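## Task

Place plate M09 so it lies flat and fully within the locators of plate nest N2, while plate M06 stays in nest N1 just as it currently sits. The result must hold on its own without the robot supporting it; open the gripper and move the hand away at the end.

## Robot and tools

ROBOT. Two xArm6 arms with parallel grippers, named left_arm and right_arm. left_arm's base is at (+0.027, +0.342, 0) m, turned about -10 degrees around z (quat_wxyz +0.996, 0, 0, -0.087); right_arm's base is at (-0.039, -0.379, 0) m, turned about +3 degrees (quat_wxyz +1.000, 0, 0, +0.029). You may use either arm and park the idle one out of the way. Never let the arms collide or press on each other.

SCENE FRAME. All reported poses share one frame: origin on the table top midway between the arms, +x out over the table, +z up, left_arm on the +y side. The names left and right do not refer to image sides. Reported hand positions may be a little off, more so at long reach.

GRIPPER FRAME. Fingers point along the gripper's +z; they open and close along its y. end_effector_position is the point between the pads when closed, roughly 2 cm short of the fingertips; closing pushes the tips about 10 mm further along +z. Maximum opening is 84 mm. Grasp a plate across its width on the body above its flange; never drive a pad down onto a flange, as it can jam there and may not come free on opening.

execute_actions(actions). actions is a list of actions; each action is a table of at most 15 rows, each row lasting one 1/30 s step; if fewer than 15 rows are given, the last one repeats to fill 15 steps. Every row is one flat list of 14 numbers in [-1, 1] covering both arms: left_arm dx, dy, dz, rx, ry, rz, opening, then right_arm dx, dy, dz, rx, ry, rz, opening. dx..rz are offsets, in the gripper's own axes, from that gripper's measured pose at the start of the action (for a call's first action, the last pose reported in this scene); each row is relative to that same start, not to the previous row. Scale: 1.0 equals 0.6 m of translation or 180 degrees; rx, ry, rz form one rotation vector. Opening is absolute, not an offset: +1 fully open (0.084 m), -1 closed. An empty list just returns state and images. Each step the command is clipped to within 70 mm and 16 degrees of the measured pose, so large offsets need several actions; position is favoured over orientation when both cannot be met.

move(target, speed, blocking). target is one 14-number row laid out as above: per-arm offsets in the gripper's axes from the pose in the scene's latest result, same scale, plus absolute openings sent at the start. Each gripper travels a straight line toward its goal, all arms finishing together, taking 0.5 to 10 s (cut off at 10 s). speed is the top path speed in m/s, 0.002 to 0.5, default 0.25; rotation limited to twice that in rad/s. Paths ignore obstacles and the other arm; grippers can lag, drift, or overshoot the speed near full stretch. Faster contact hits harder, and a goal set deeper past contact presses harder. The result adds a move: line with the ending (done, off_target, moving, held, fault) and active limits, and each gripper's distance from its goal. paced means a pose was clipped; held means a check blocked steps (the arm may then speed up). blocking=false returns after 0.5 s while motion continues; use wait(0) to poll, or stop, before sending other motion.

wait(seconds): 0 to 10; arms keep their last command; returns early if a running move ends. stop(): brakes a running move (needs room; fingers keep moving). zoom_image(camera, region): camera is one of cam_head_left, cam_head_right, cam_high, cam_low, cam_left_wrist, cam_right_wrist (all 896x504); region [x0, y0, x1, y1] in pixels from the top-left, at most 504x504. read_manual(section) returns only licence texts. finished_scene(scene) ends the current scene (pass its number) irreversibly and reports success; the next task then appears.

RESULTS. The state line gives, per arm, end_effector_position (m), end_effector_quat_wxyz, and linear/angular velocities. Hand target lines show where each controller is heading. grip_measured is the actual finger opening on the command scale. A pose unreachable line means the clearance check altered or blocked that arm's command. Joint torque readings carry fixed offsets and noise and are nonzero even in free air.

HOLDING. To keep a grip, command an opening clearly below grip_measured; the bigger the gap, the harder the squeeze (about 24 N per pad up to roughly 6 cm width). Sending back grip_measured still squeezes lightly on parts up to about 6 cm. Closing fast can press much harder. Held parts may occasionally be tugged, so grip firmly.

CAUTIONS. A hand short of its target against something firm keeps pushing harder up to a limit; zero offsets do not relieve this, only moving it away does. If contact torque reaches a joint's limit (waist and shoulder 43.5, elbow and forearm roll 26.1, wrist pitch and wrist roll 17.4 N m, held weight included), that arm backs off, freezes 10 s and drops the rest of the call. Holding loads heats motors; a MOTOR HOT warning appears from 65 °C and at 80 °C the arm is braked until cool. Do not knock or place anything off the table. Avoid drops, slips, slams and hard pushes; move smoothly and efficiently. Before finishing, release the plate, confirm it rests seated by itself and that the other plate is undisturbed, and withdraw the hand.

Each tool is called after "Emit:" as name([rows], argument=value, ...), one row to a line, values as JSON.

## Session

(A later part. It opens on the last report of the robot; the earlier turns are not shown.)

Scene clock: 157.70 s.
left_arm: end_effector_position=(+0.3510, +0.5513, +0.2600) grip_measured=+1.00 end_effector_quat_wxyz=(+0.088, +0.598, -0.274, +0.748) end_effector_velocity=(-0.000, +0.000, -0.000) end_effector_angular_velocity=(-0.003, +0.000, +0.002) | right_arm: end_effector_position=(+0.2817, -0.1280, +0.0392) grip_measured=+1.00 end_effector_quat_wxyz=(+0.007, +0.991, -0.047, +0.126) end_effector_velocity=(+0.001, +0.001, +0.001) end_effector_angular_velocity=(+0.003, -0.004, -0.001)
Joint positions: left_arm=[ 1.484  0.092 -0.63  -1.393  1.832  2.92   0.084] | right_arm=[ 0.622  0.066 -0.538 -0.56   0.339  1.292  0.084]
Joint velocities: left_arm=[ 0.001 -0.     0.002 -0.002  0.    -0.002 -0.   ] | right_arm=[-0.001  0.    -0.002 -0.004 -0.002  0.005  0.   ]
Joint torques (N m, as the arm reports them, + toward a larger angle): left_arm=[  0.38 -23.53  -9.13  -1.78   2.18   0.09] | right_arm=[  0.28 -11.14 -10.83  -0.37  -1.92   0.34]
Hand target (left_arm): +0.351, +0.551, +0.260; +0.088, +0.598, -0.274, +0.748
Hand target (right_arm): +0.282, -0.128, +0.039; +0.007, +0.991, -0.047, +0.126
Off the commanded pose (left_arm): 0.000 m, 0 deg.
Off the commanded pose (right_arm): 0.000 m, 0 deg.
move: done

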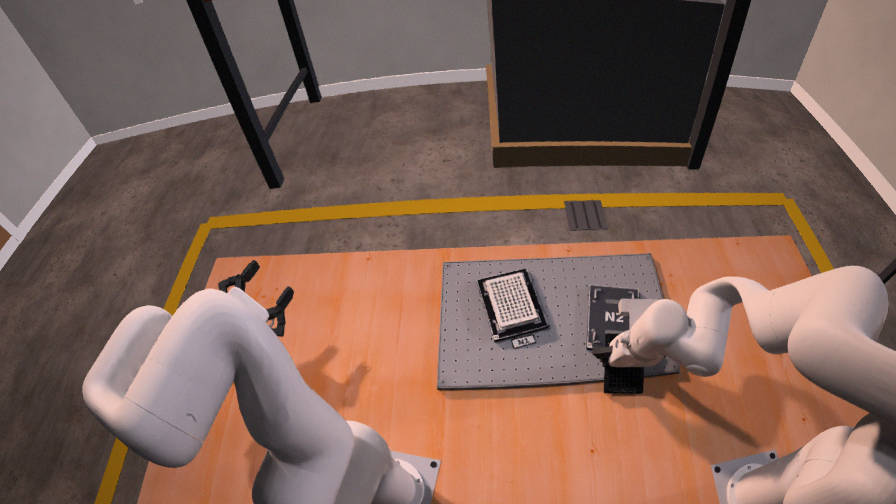

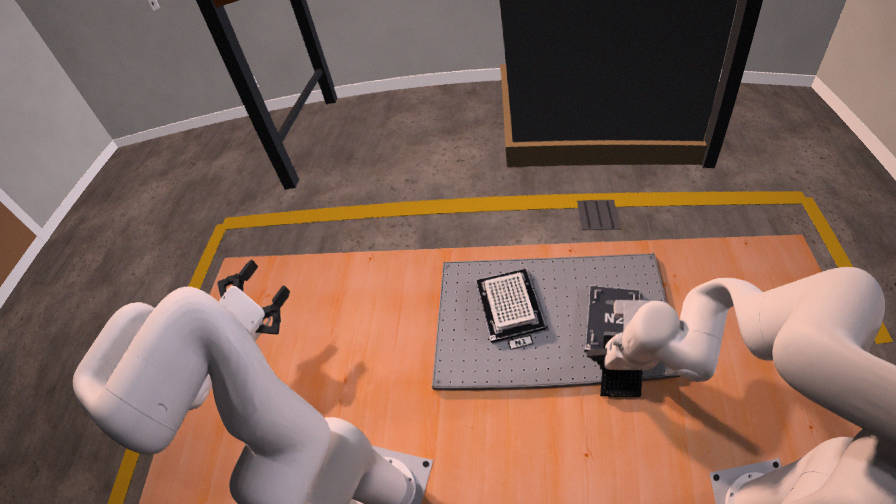

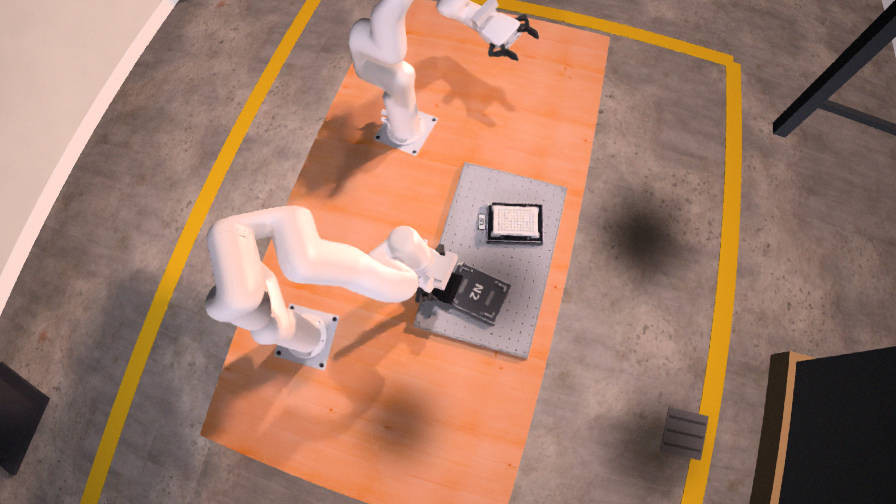

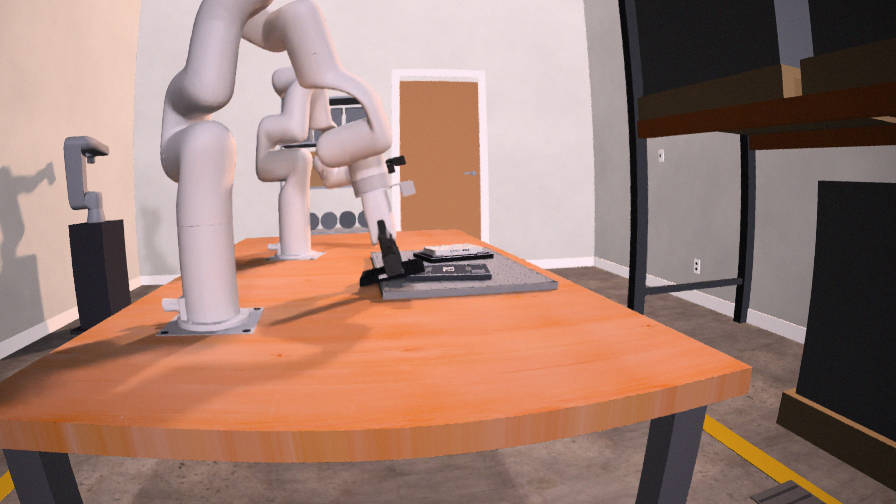

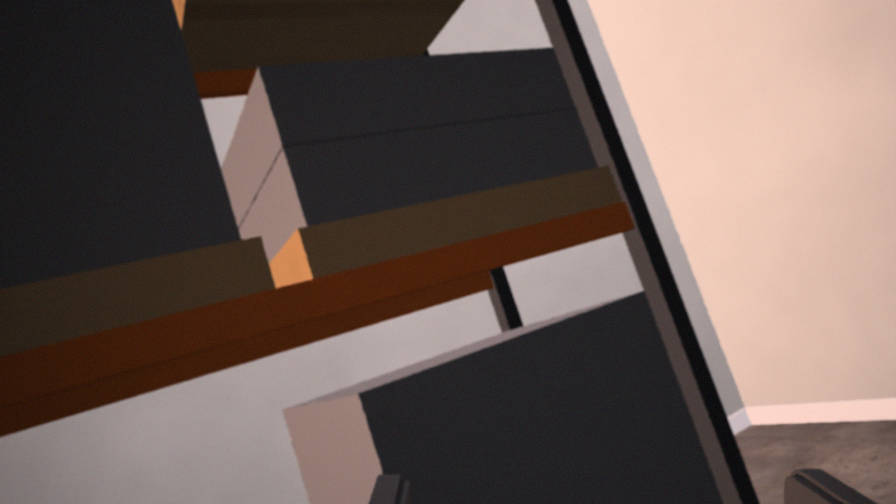

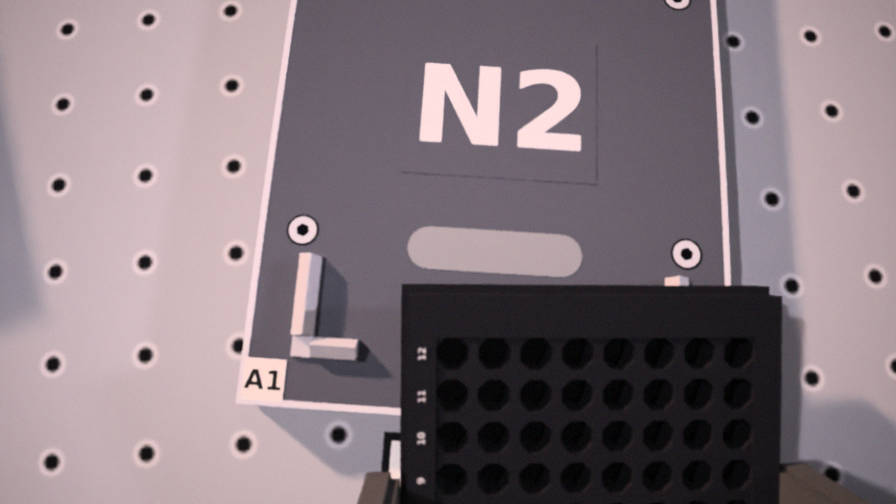

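Emit:
move(target=[0,0,0,0,0,0,1,0,0,0.005,0,0,0,1], speed=0.01)

Emit:
execute_actions([
  [[0,0,0,0,0,0,1,0,0,0,0,0,0,0.9]],
  [[0,0,0,0,0,0,1,0,0,0,0,0,0,0.75]],
  [[0,0,0,0,0,0,1,0,0,0,0,0,0,0.5]],
  [[0,0,0,0,0,0,1,0,0,0,0,0,0,0.5]],
])

Scene clock: 162.43 s.
left_arm: end_effector_position=(+0.3510, +0.5513, +0.2600) grip_measured=+1.00 end_effector_quat_wxyz=(+0.088, +0.598, -0.274, +0.748) end_effector_velocity=(-0.000, -0.000, -0.000) end_effector_angular_velocity=(-0.002, +0.000, +0.000) | right_arm: end_effector_position=(+0.2825, -0.1279, +0.0365) grip_measured=+1.00 end_effector_quat_wxyz=(+0.007, +0.991, -0.047, +0.126) end_effector_velocity=(+0.000, +0.000, -0.000) end_effector_angular_velocity=(+0.001, -0.001, -0.001)
Joint positions: left_arm=[ 1.484  0.092 -0.63  -1.393  1.832  2.92   0.084] | right_arm=[ 0.619  0.077 -0.541 -0.572  0.331  1.301  0.084]
Joint velocities: left_arm=[ 0.     0.     0.001 -0.     0.    -0.001 -0.   ] | right_arm=[ 0.     0.001 -0.001 -0.002 -0.001  0.003  0.   ]
Joint torques (N m, as the arm reports them, + toward a larger angle): left_arm=[  1.22 -22.98  -8.93  -1.82   2.     0.2 ] | right_arm=[ -1.01 -10.95 -10.37  -0.63  -1.96   0.11]
Hand target (left_arm): +0.351, +0.551, +0.260; +0.088, +0.598, -0.274, +0.748
Hand target (right_arm): +0.282, -0.128, +0.036; +0.007, +0.991, -0.047, +0.126
Off the commanded pose (left_arm): 0.000 m, 0 deg.
Off the commanded pose (right_arm): 0.000 m, 0 deg.
move: done

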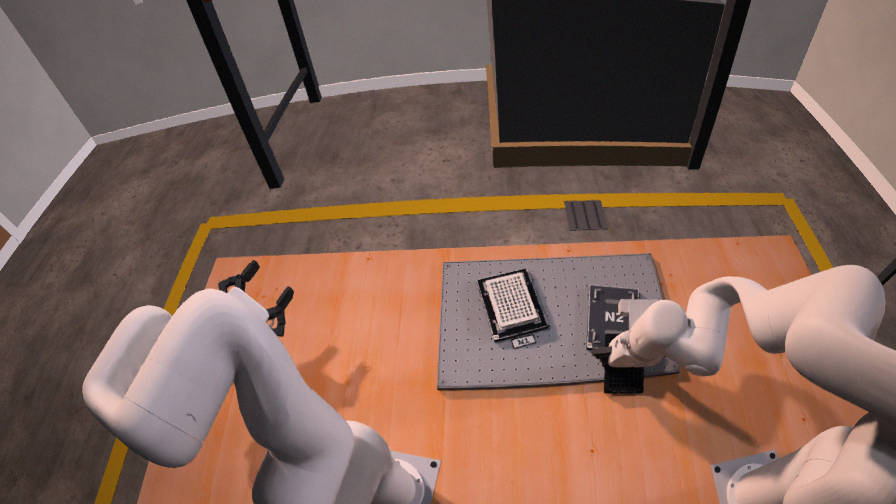

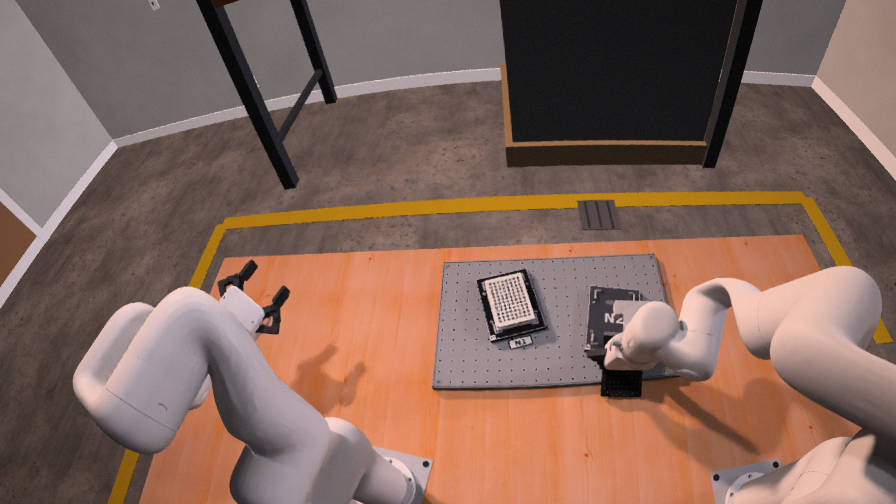

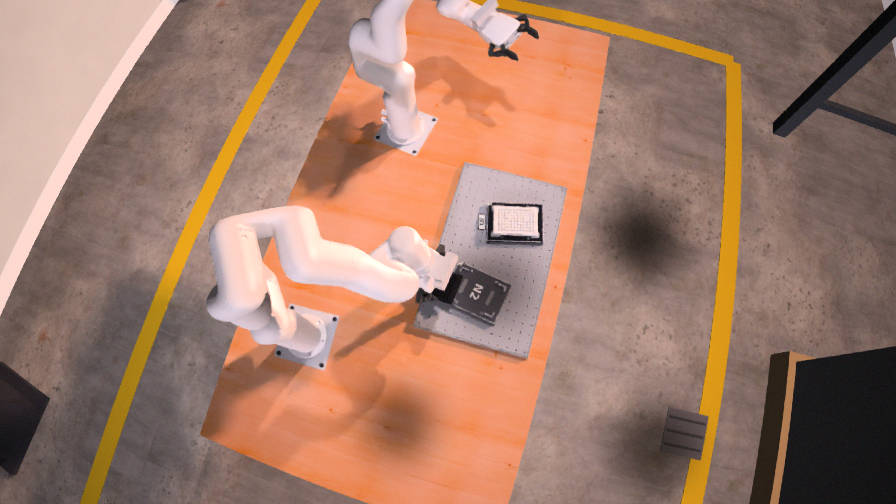

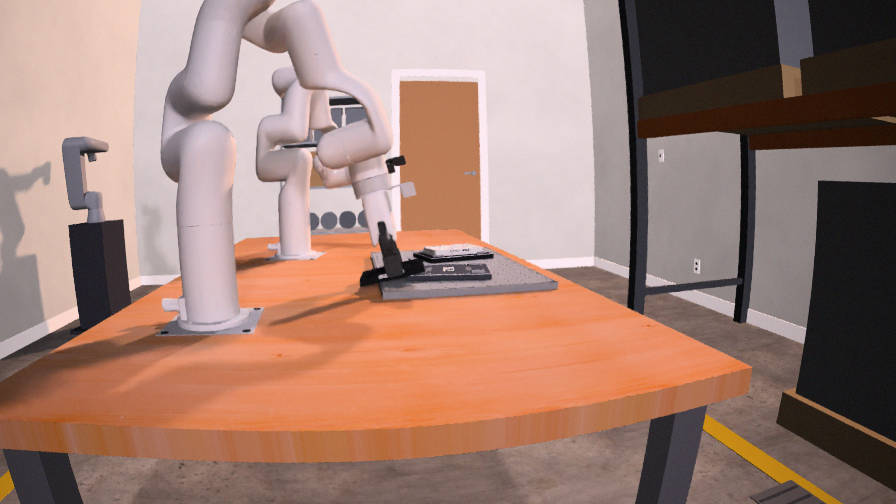

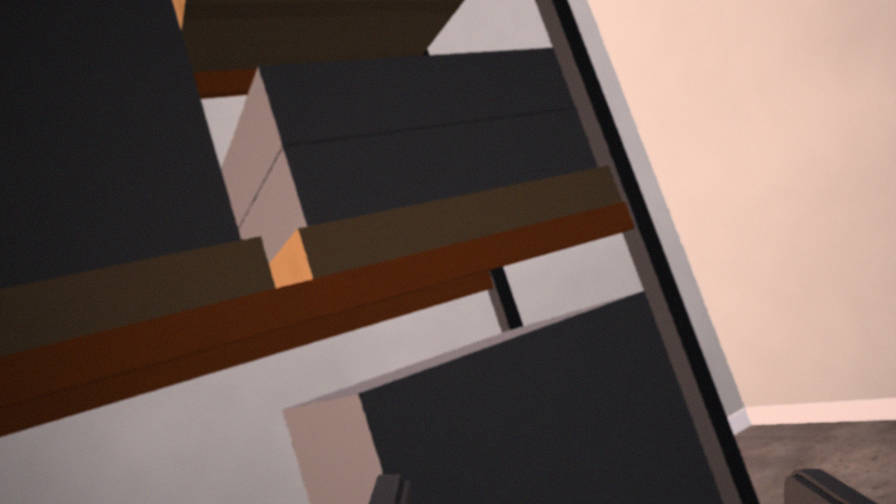

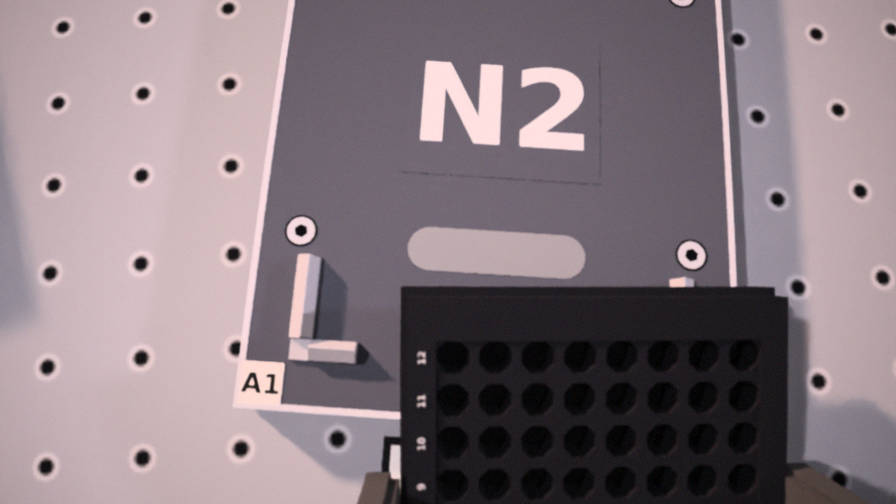

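Scene clock: 164.43 s.
left_arm: end_effector_position=(+0.3510, +0.5513, +0.2600) grip_measured=+1.00 end_effector_quat_wxyz=(+0.088, +0.598, -0.274, +0.748) end_effector_velocity=(-0.000, +0.000, -0.001) end_effector_angular_velocity=(+0.002, +0.003, +0.001) | right_arm: end_effector_position=(+0.2827, -0.1278, +0.0367) grip_measured=+0.96 end_effector_quat_wxyz=(+0.007, +0.991, -0.047, +0.127) end_effector_velocity=(-0.000, -0.000, -0.000) end_effector_angular_velocity=(-0.000, +0.000, +0.001)
Joint positions: left_arm=[ 1.484  0.092 -0.63  -1.393  1.832  2.92   0.084] | right_arm=[ 0.619  0.077 -0.542 -0.572  0.331  1.301  0.083]
Joint velocities: left_arm=[ 0.    -0.001  0.     0.001 -0.003  0.     0.   ] | right_arm=[-0.    -0.     0.     0.    -0.    -0.001 -0.   ]
Joint torques (N m, as the arm reports them, + toward a larger angle): left_arm=[  0.82 -22.53  -8.86  -1.84   2.16  -0.01] | right_arm=[ 0.09 -9.97 -9.63 -0.18 -1.71  0.14]
Hand target (left_arm): +0.351, +0.551, +0.260; +0.088, +0.598, -0.274, +0.748
Hand target (right_arm): +0.283, -0.128, +0.037; +0.007, +0.991, -0.047, +0.127
Off the commanded pose (left_arm): 0.000 m, 0 deg.
Off the commanded pose (right_arm): 0.000 m, 0 deg.

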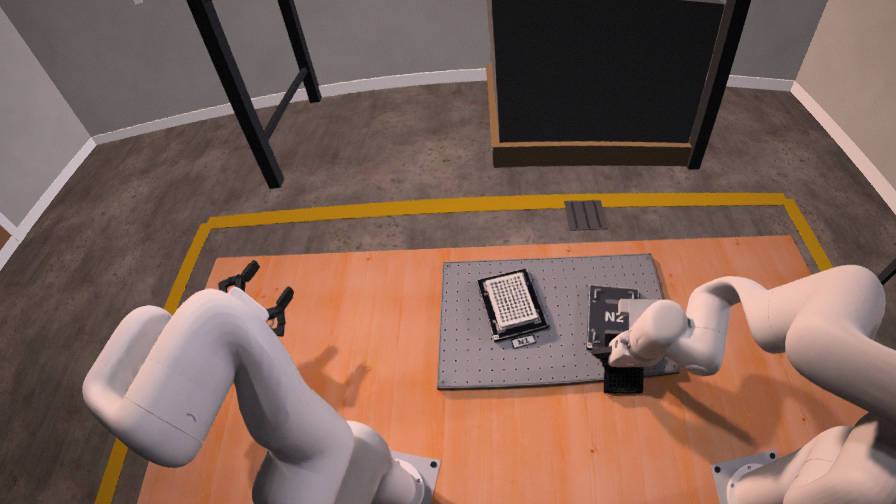

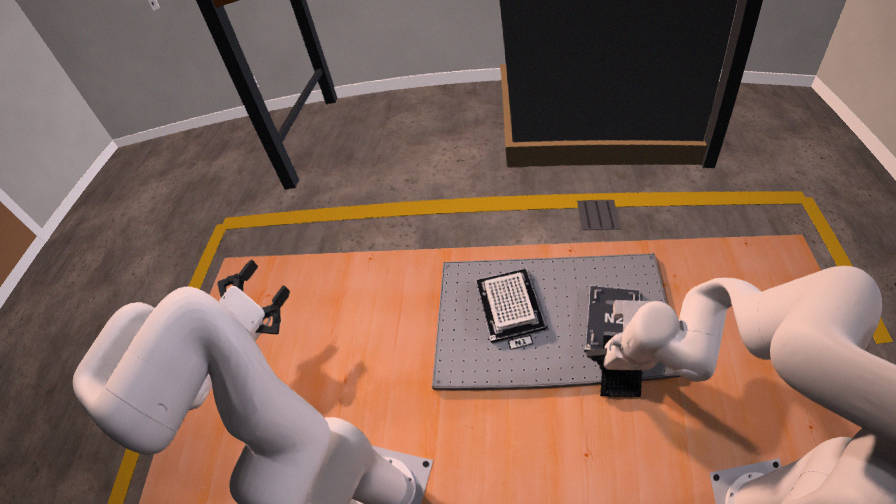

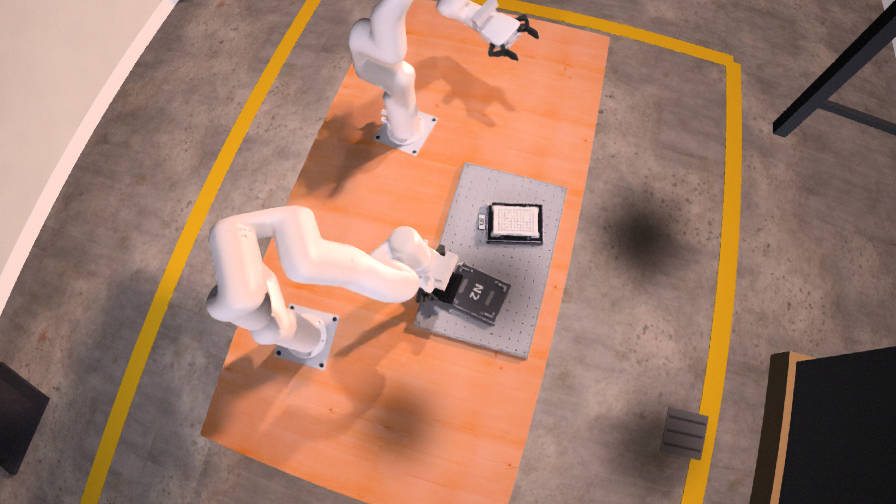

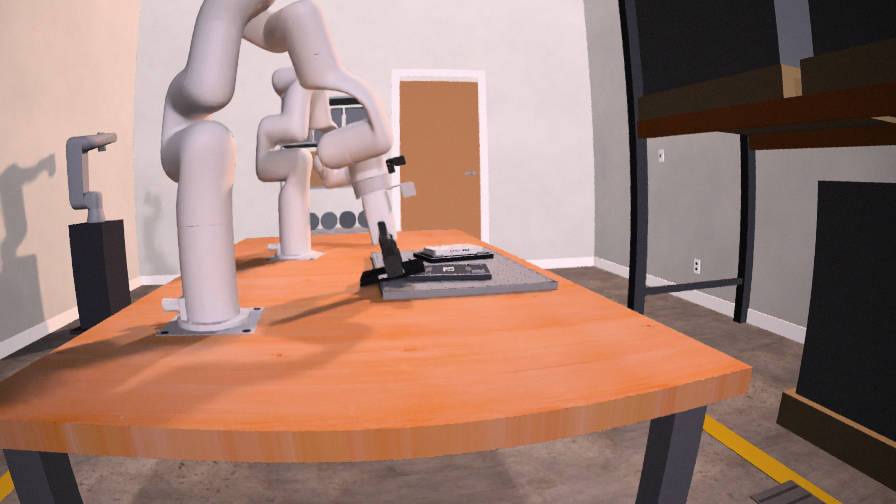

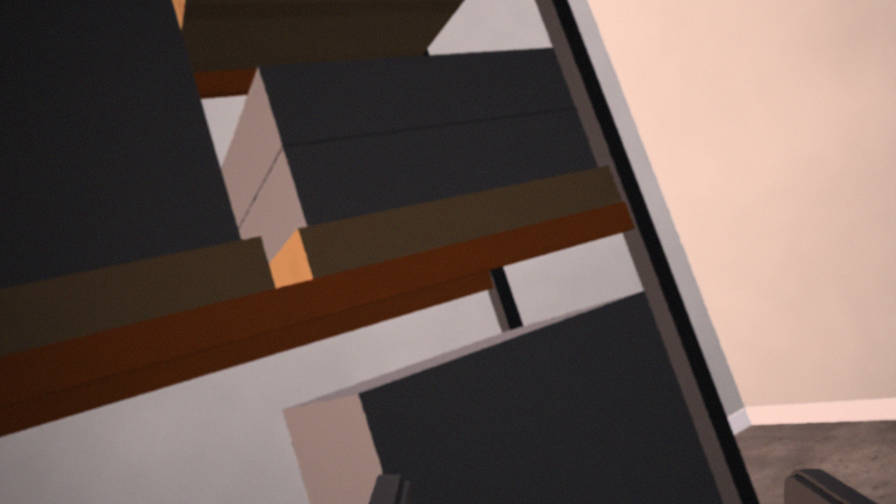

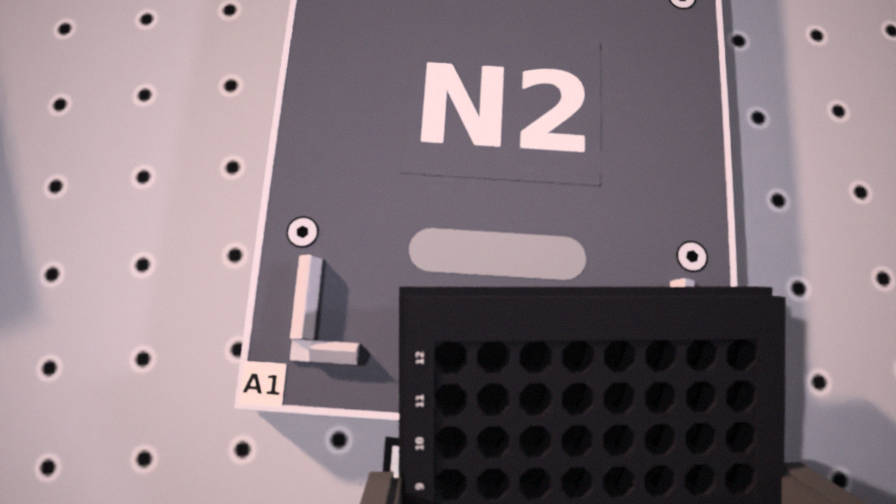

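Emit:
move(target=[0,0,0,0,0,0,1,0,0,-0.08,0,0,0,0.5], speed=0.03)

Emit:
move(target=[0,0,0,0,0,0,1,0,0,0,0,-0.08,0.02,0.5], speed=0.05)

Emit:
zoom_image(camera="cam_low", region=[330,190,490,310])

Scene clock: 171.80 s.
left_arm: end_effector_position=(+0.3510, +0.5513, +0.2600) grip_measured=+1.00 end_effector_quat_wxyz=(+0.088, +0.598, -0.274, +0.748) end_effector_velocity=(-0.000, -0.000, -0.000) end_effector_angular_velocity=(-0.002, +0.000, +0.000) | right_arm: end_effector_position=(+0.2707, -0.1266, +0.0832) grip_measured=+0.96 end_effector_quat_wxyz=(+0.007, +0.991, -0.047, +0.127) end_effector_velocity=(-0.001, -0.001, -0.001) end_effector_angular_velocity=(-0.003, +0.003, -0.000)
Joint positions: left_arm=[ 1.484  0.092 -0.63  -1.393  1.832  2.92   0.084] | right_arm=[ 0.674 -0.096 -0.516 -0.419  0.474  1.187  0.082]
Joint velocities: left_arm=[ 0.001  0.     0.001  0.     0.001 -0.    -0.   ] | right_arm=[ 0.     0.001  0.001  0.001  0.002 -0.001 -0.   ]
Joint torques (N m, as the arm reports them, + toward a larger angle): left_arm=[  0.38 -23.05  -8.82  -1.89   2.25   0.1 ] | right_arm=[ -0.04 -10.37 -12.55  -0.58  -2.05  -0.07]
Hand target (left_arm): +0.351, +0.551, +0.260; +0.088, +0.598, -0.274, +0.748
Hand target (right_arm): +0.271, -0.127, +0.083; +0.007, +0.991, -0.047, +0.127
Off the commanded pose (left_arm): 0.000 m, 0 deg.
Off the commanded pose (right_arm): 0.000 m, 0 deg.
move: done

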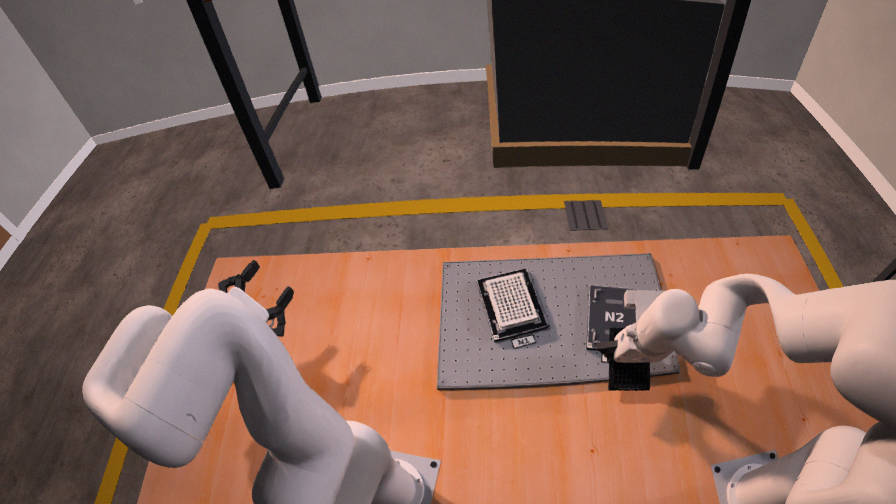

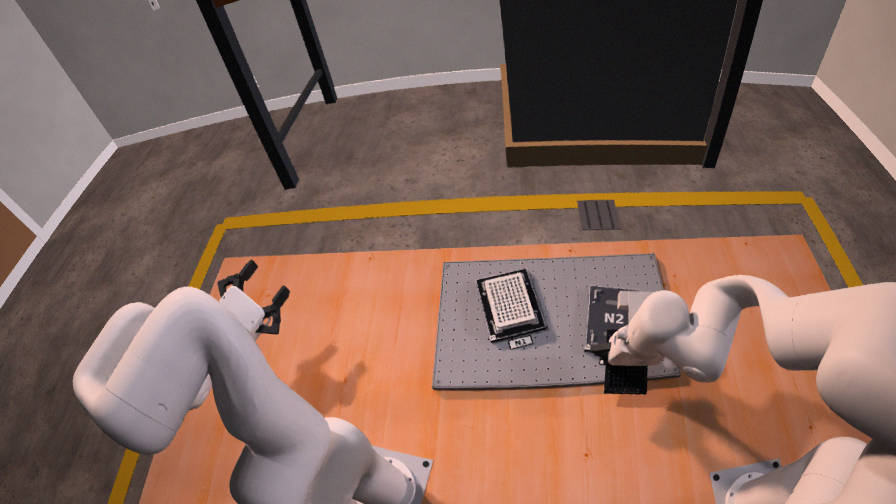

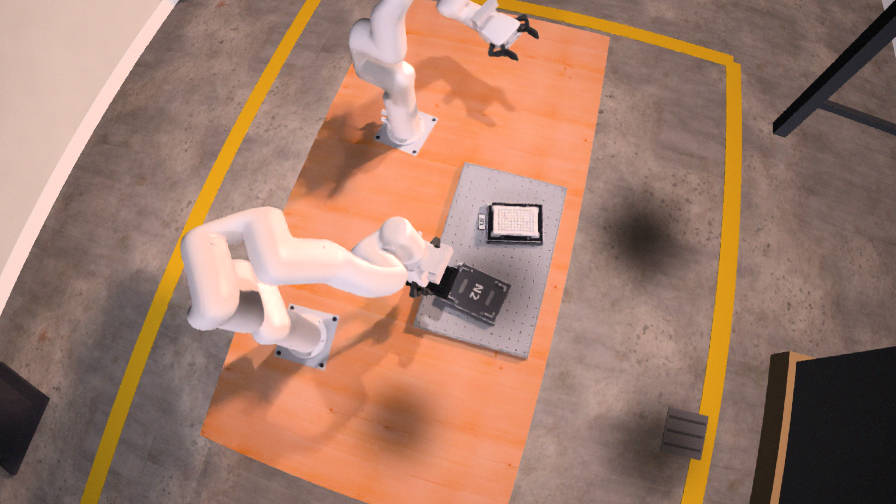

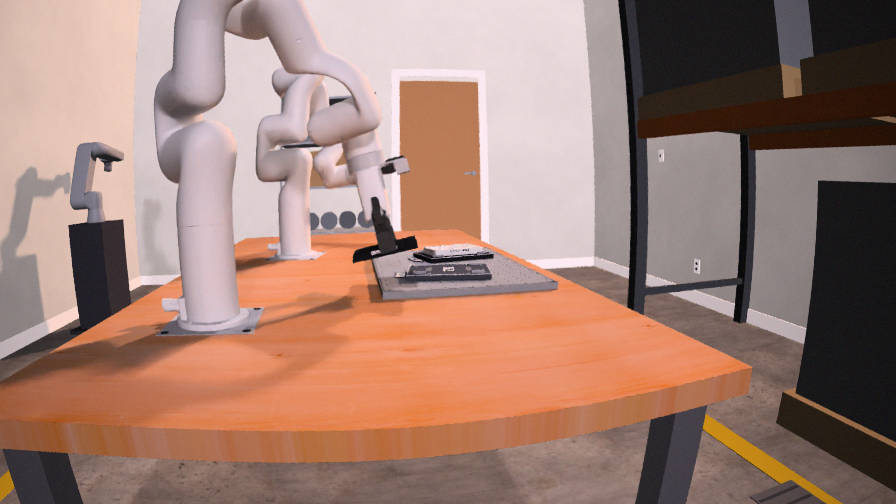

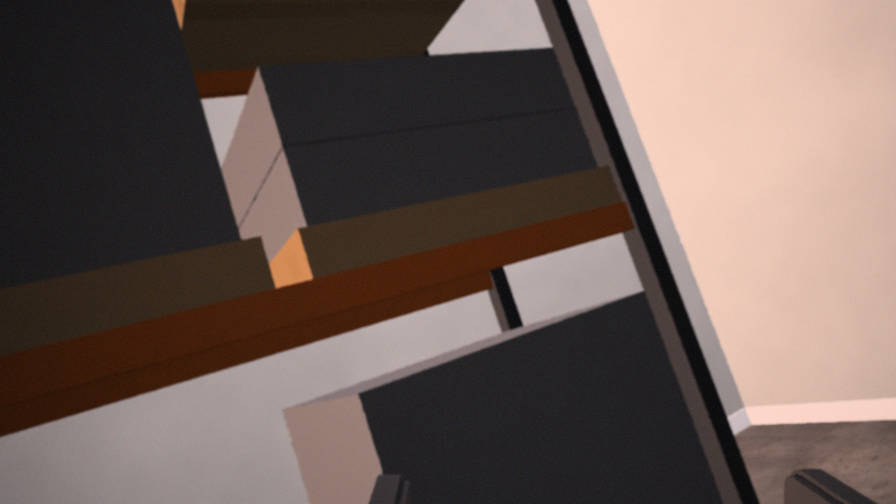

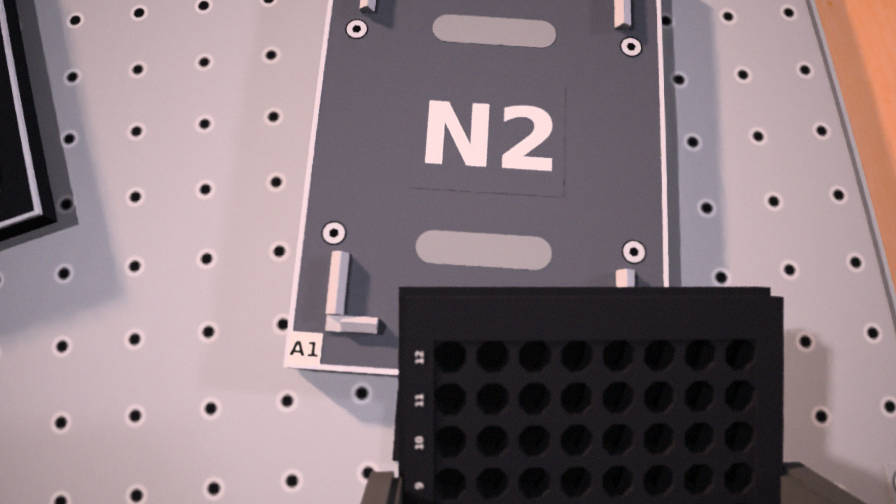

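Scene clock: 174.63 s.
left_arm: end_effector_position=(+0.3510, +0.5513, +0.2600) grip_measured=+1.00 end_effector_quat_wxyz=(+0.088, +0.598, -0.274, +0.748) end_effector_velocity=(+0.000, +0.001, +0.000) end_effector_angular_velocity=(-0.000, -0.001, +0.002) | right_arm: end_effector_position=(+0.2709, -0.1268, +0.0831) grip_measured=+0.96 end_effector_quat_wxyz=(-0.003, +0.997, -0.078, +0.002) end_effector_velocity=(-0.000, -0.000, +0.000) end_effector_angular_velocity=(-0.000, +0.005, +0.001)
Joint positions: left_arm=[ 1.484  0.092 -0.63  -1.393  1.832  2.92   0.084] | right_arm=[ 0.625 -0.022 -0.654  0.002  0.67   0.838  0.082]
Joint velocities: left_arm=[ 0.     0.001 -0.001 -0.002  0.     0.    -0.   ] | right_arm=[-0.001  0.001 -0.003  0.005  0.006 -0.006  0.   ]
Joint torques (N m, as the arm reports them, + toward a larger angle): left_arm=[  0.07 -22.92  -8.96  -1.52   2.15   0.19] | right_arm=[  0.22 -11.62 -12.54  -0.81  -1.95   0.18]
Hand target (left_arm): +0.351, +0.551, +0.260; +0.088, +0.598, -0.274, +0.748
Hand target (right_arm): +0.271, -0.127, +0.083; -0.003, +0.997, -0.078, +0.002
Off the commanded pose (left_arm): 0.000 m, 0 deg.
Off the commanded pose (right_arm): 0.000 m, 0 deg.
move: done

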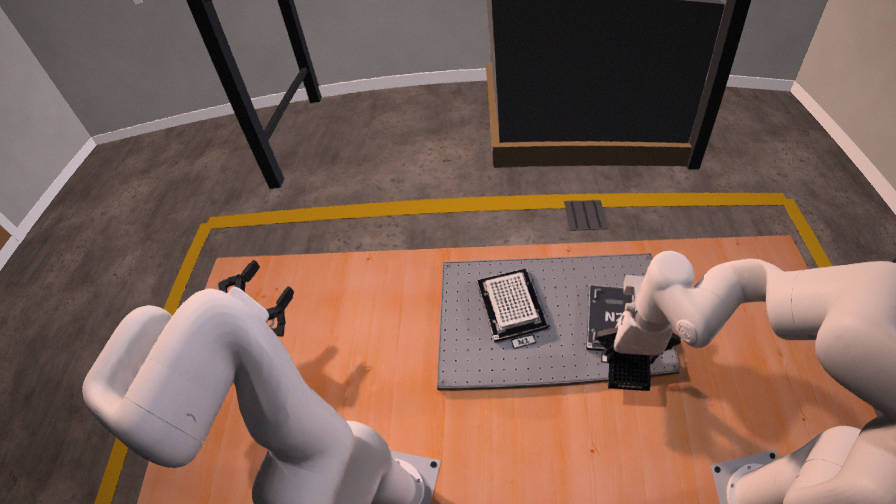

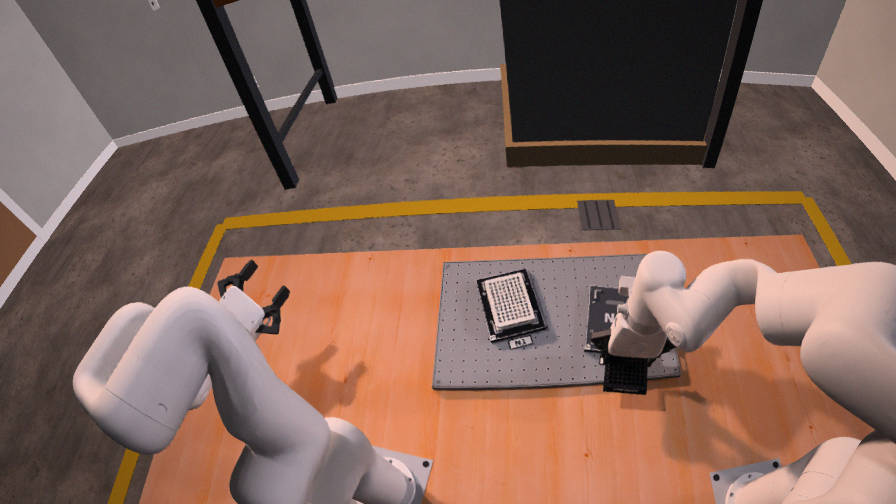

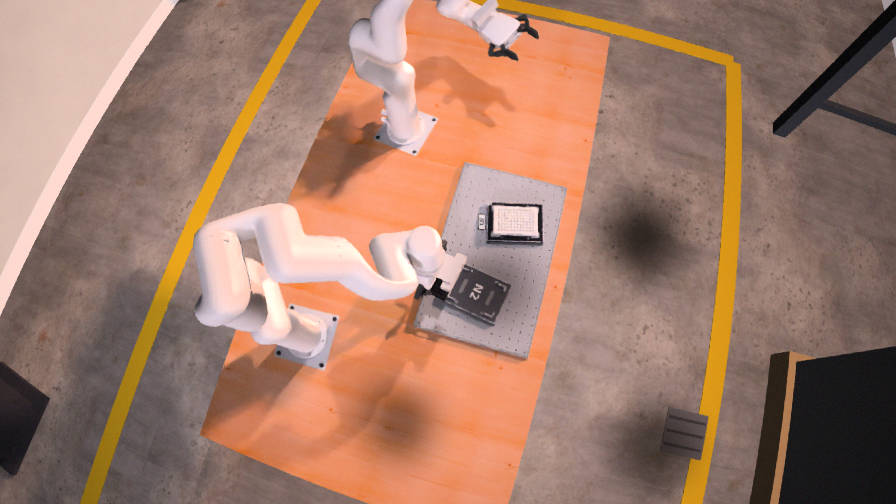

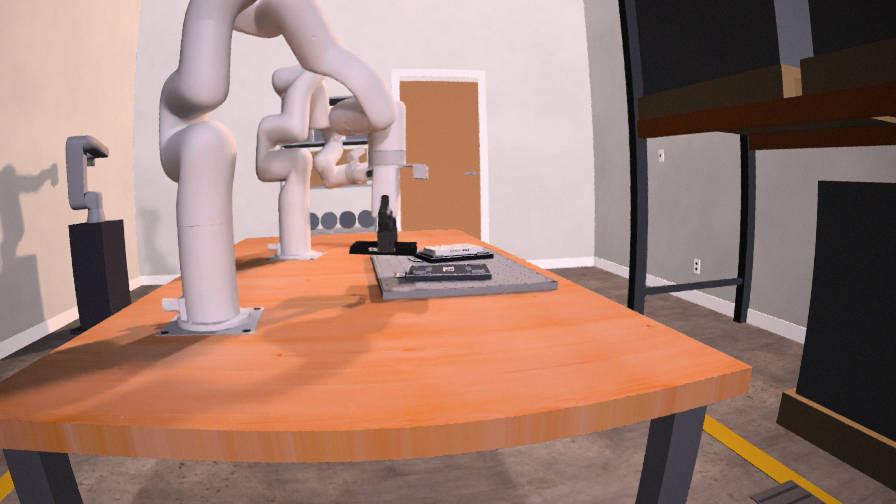

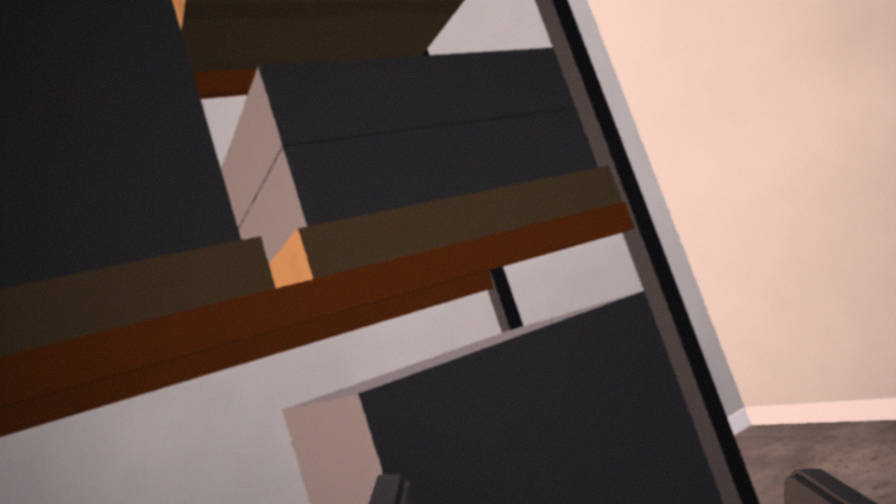

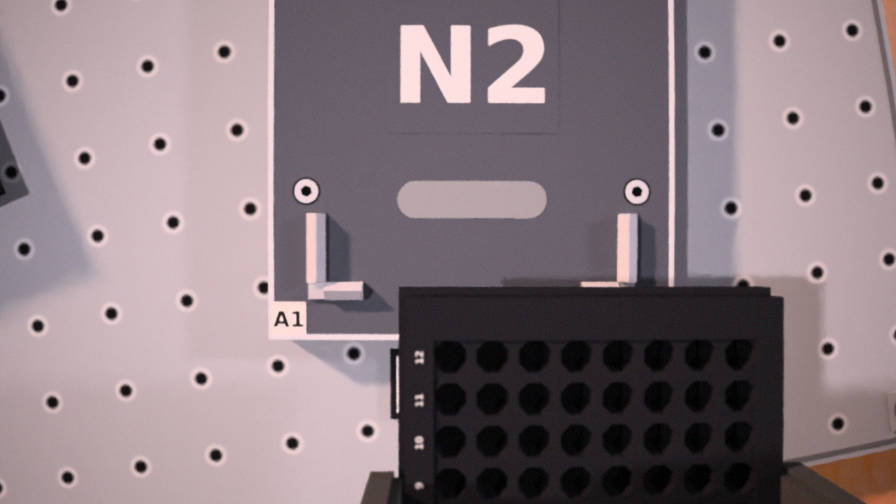

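Region (330, 190, 490, 310) of cam_low's 896x504 image, scaled by 3.150, with more detail than that image has; it fills the top 378 rows of this view, and the rest is white.

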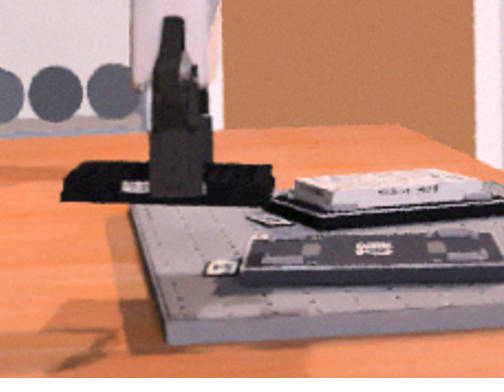

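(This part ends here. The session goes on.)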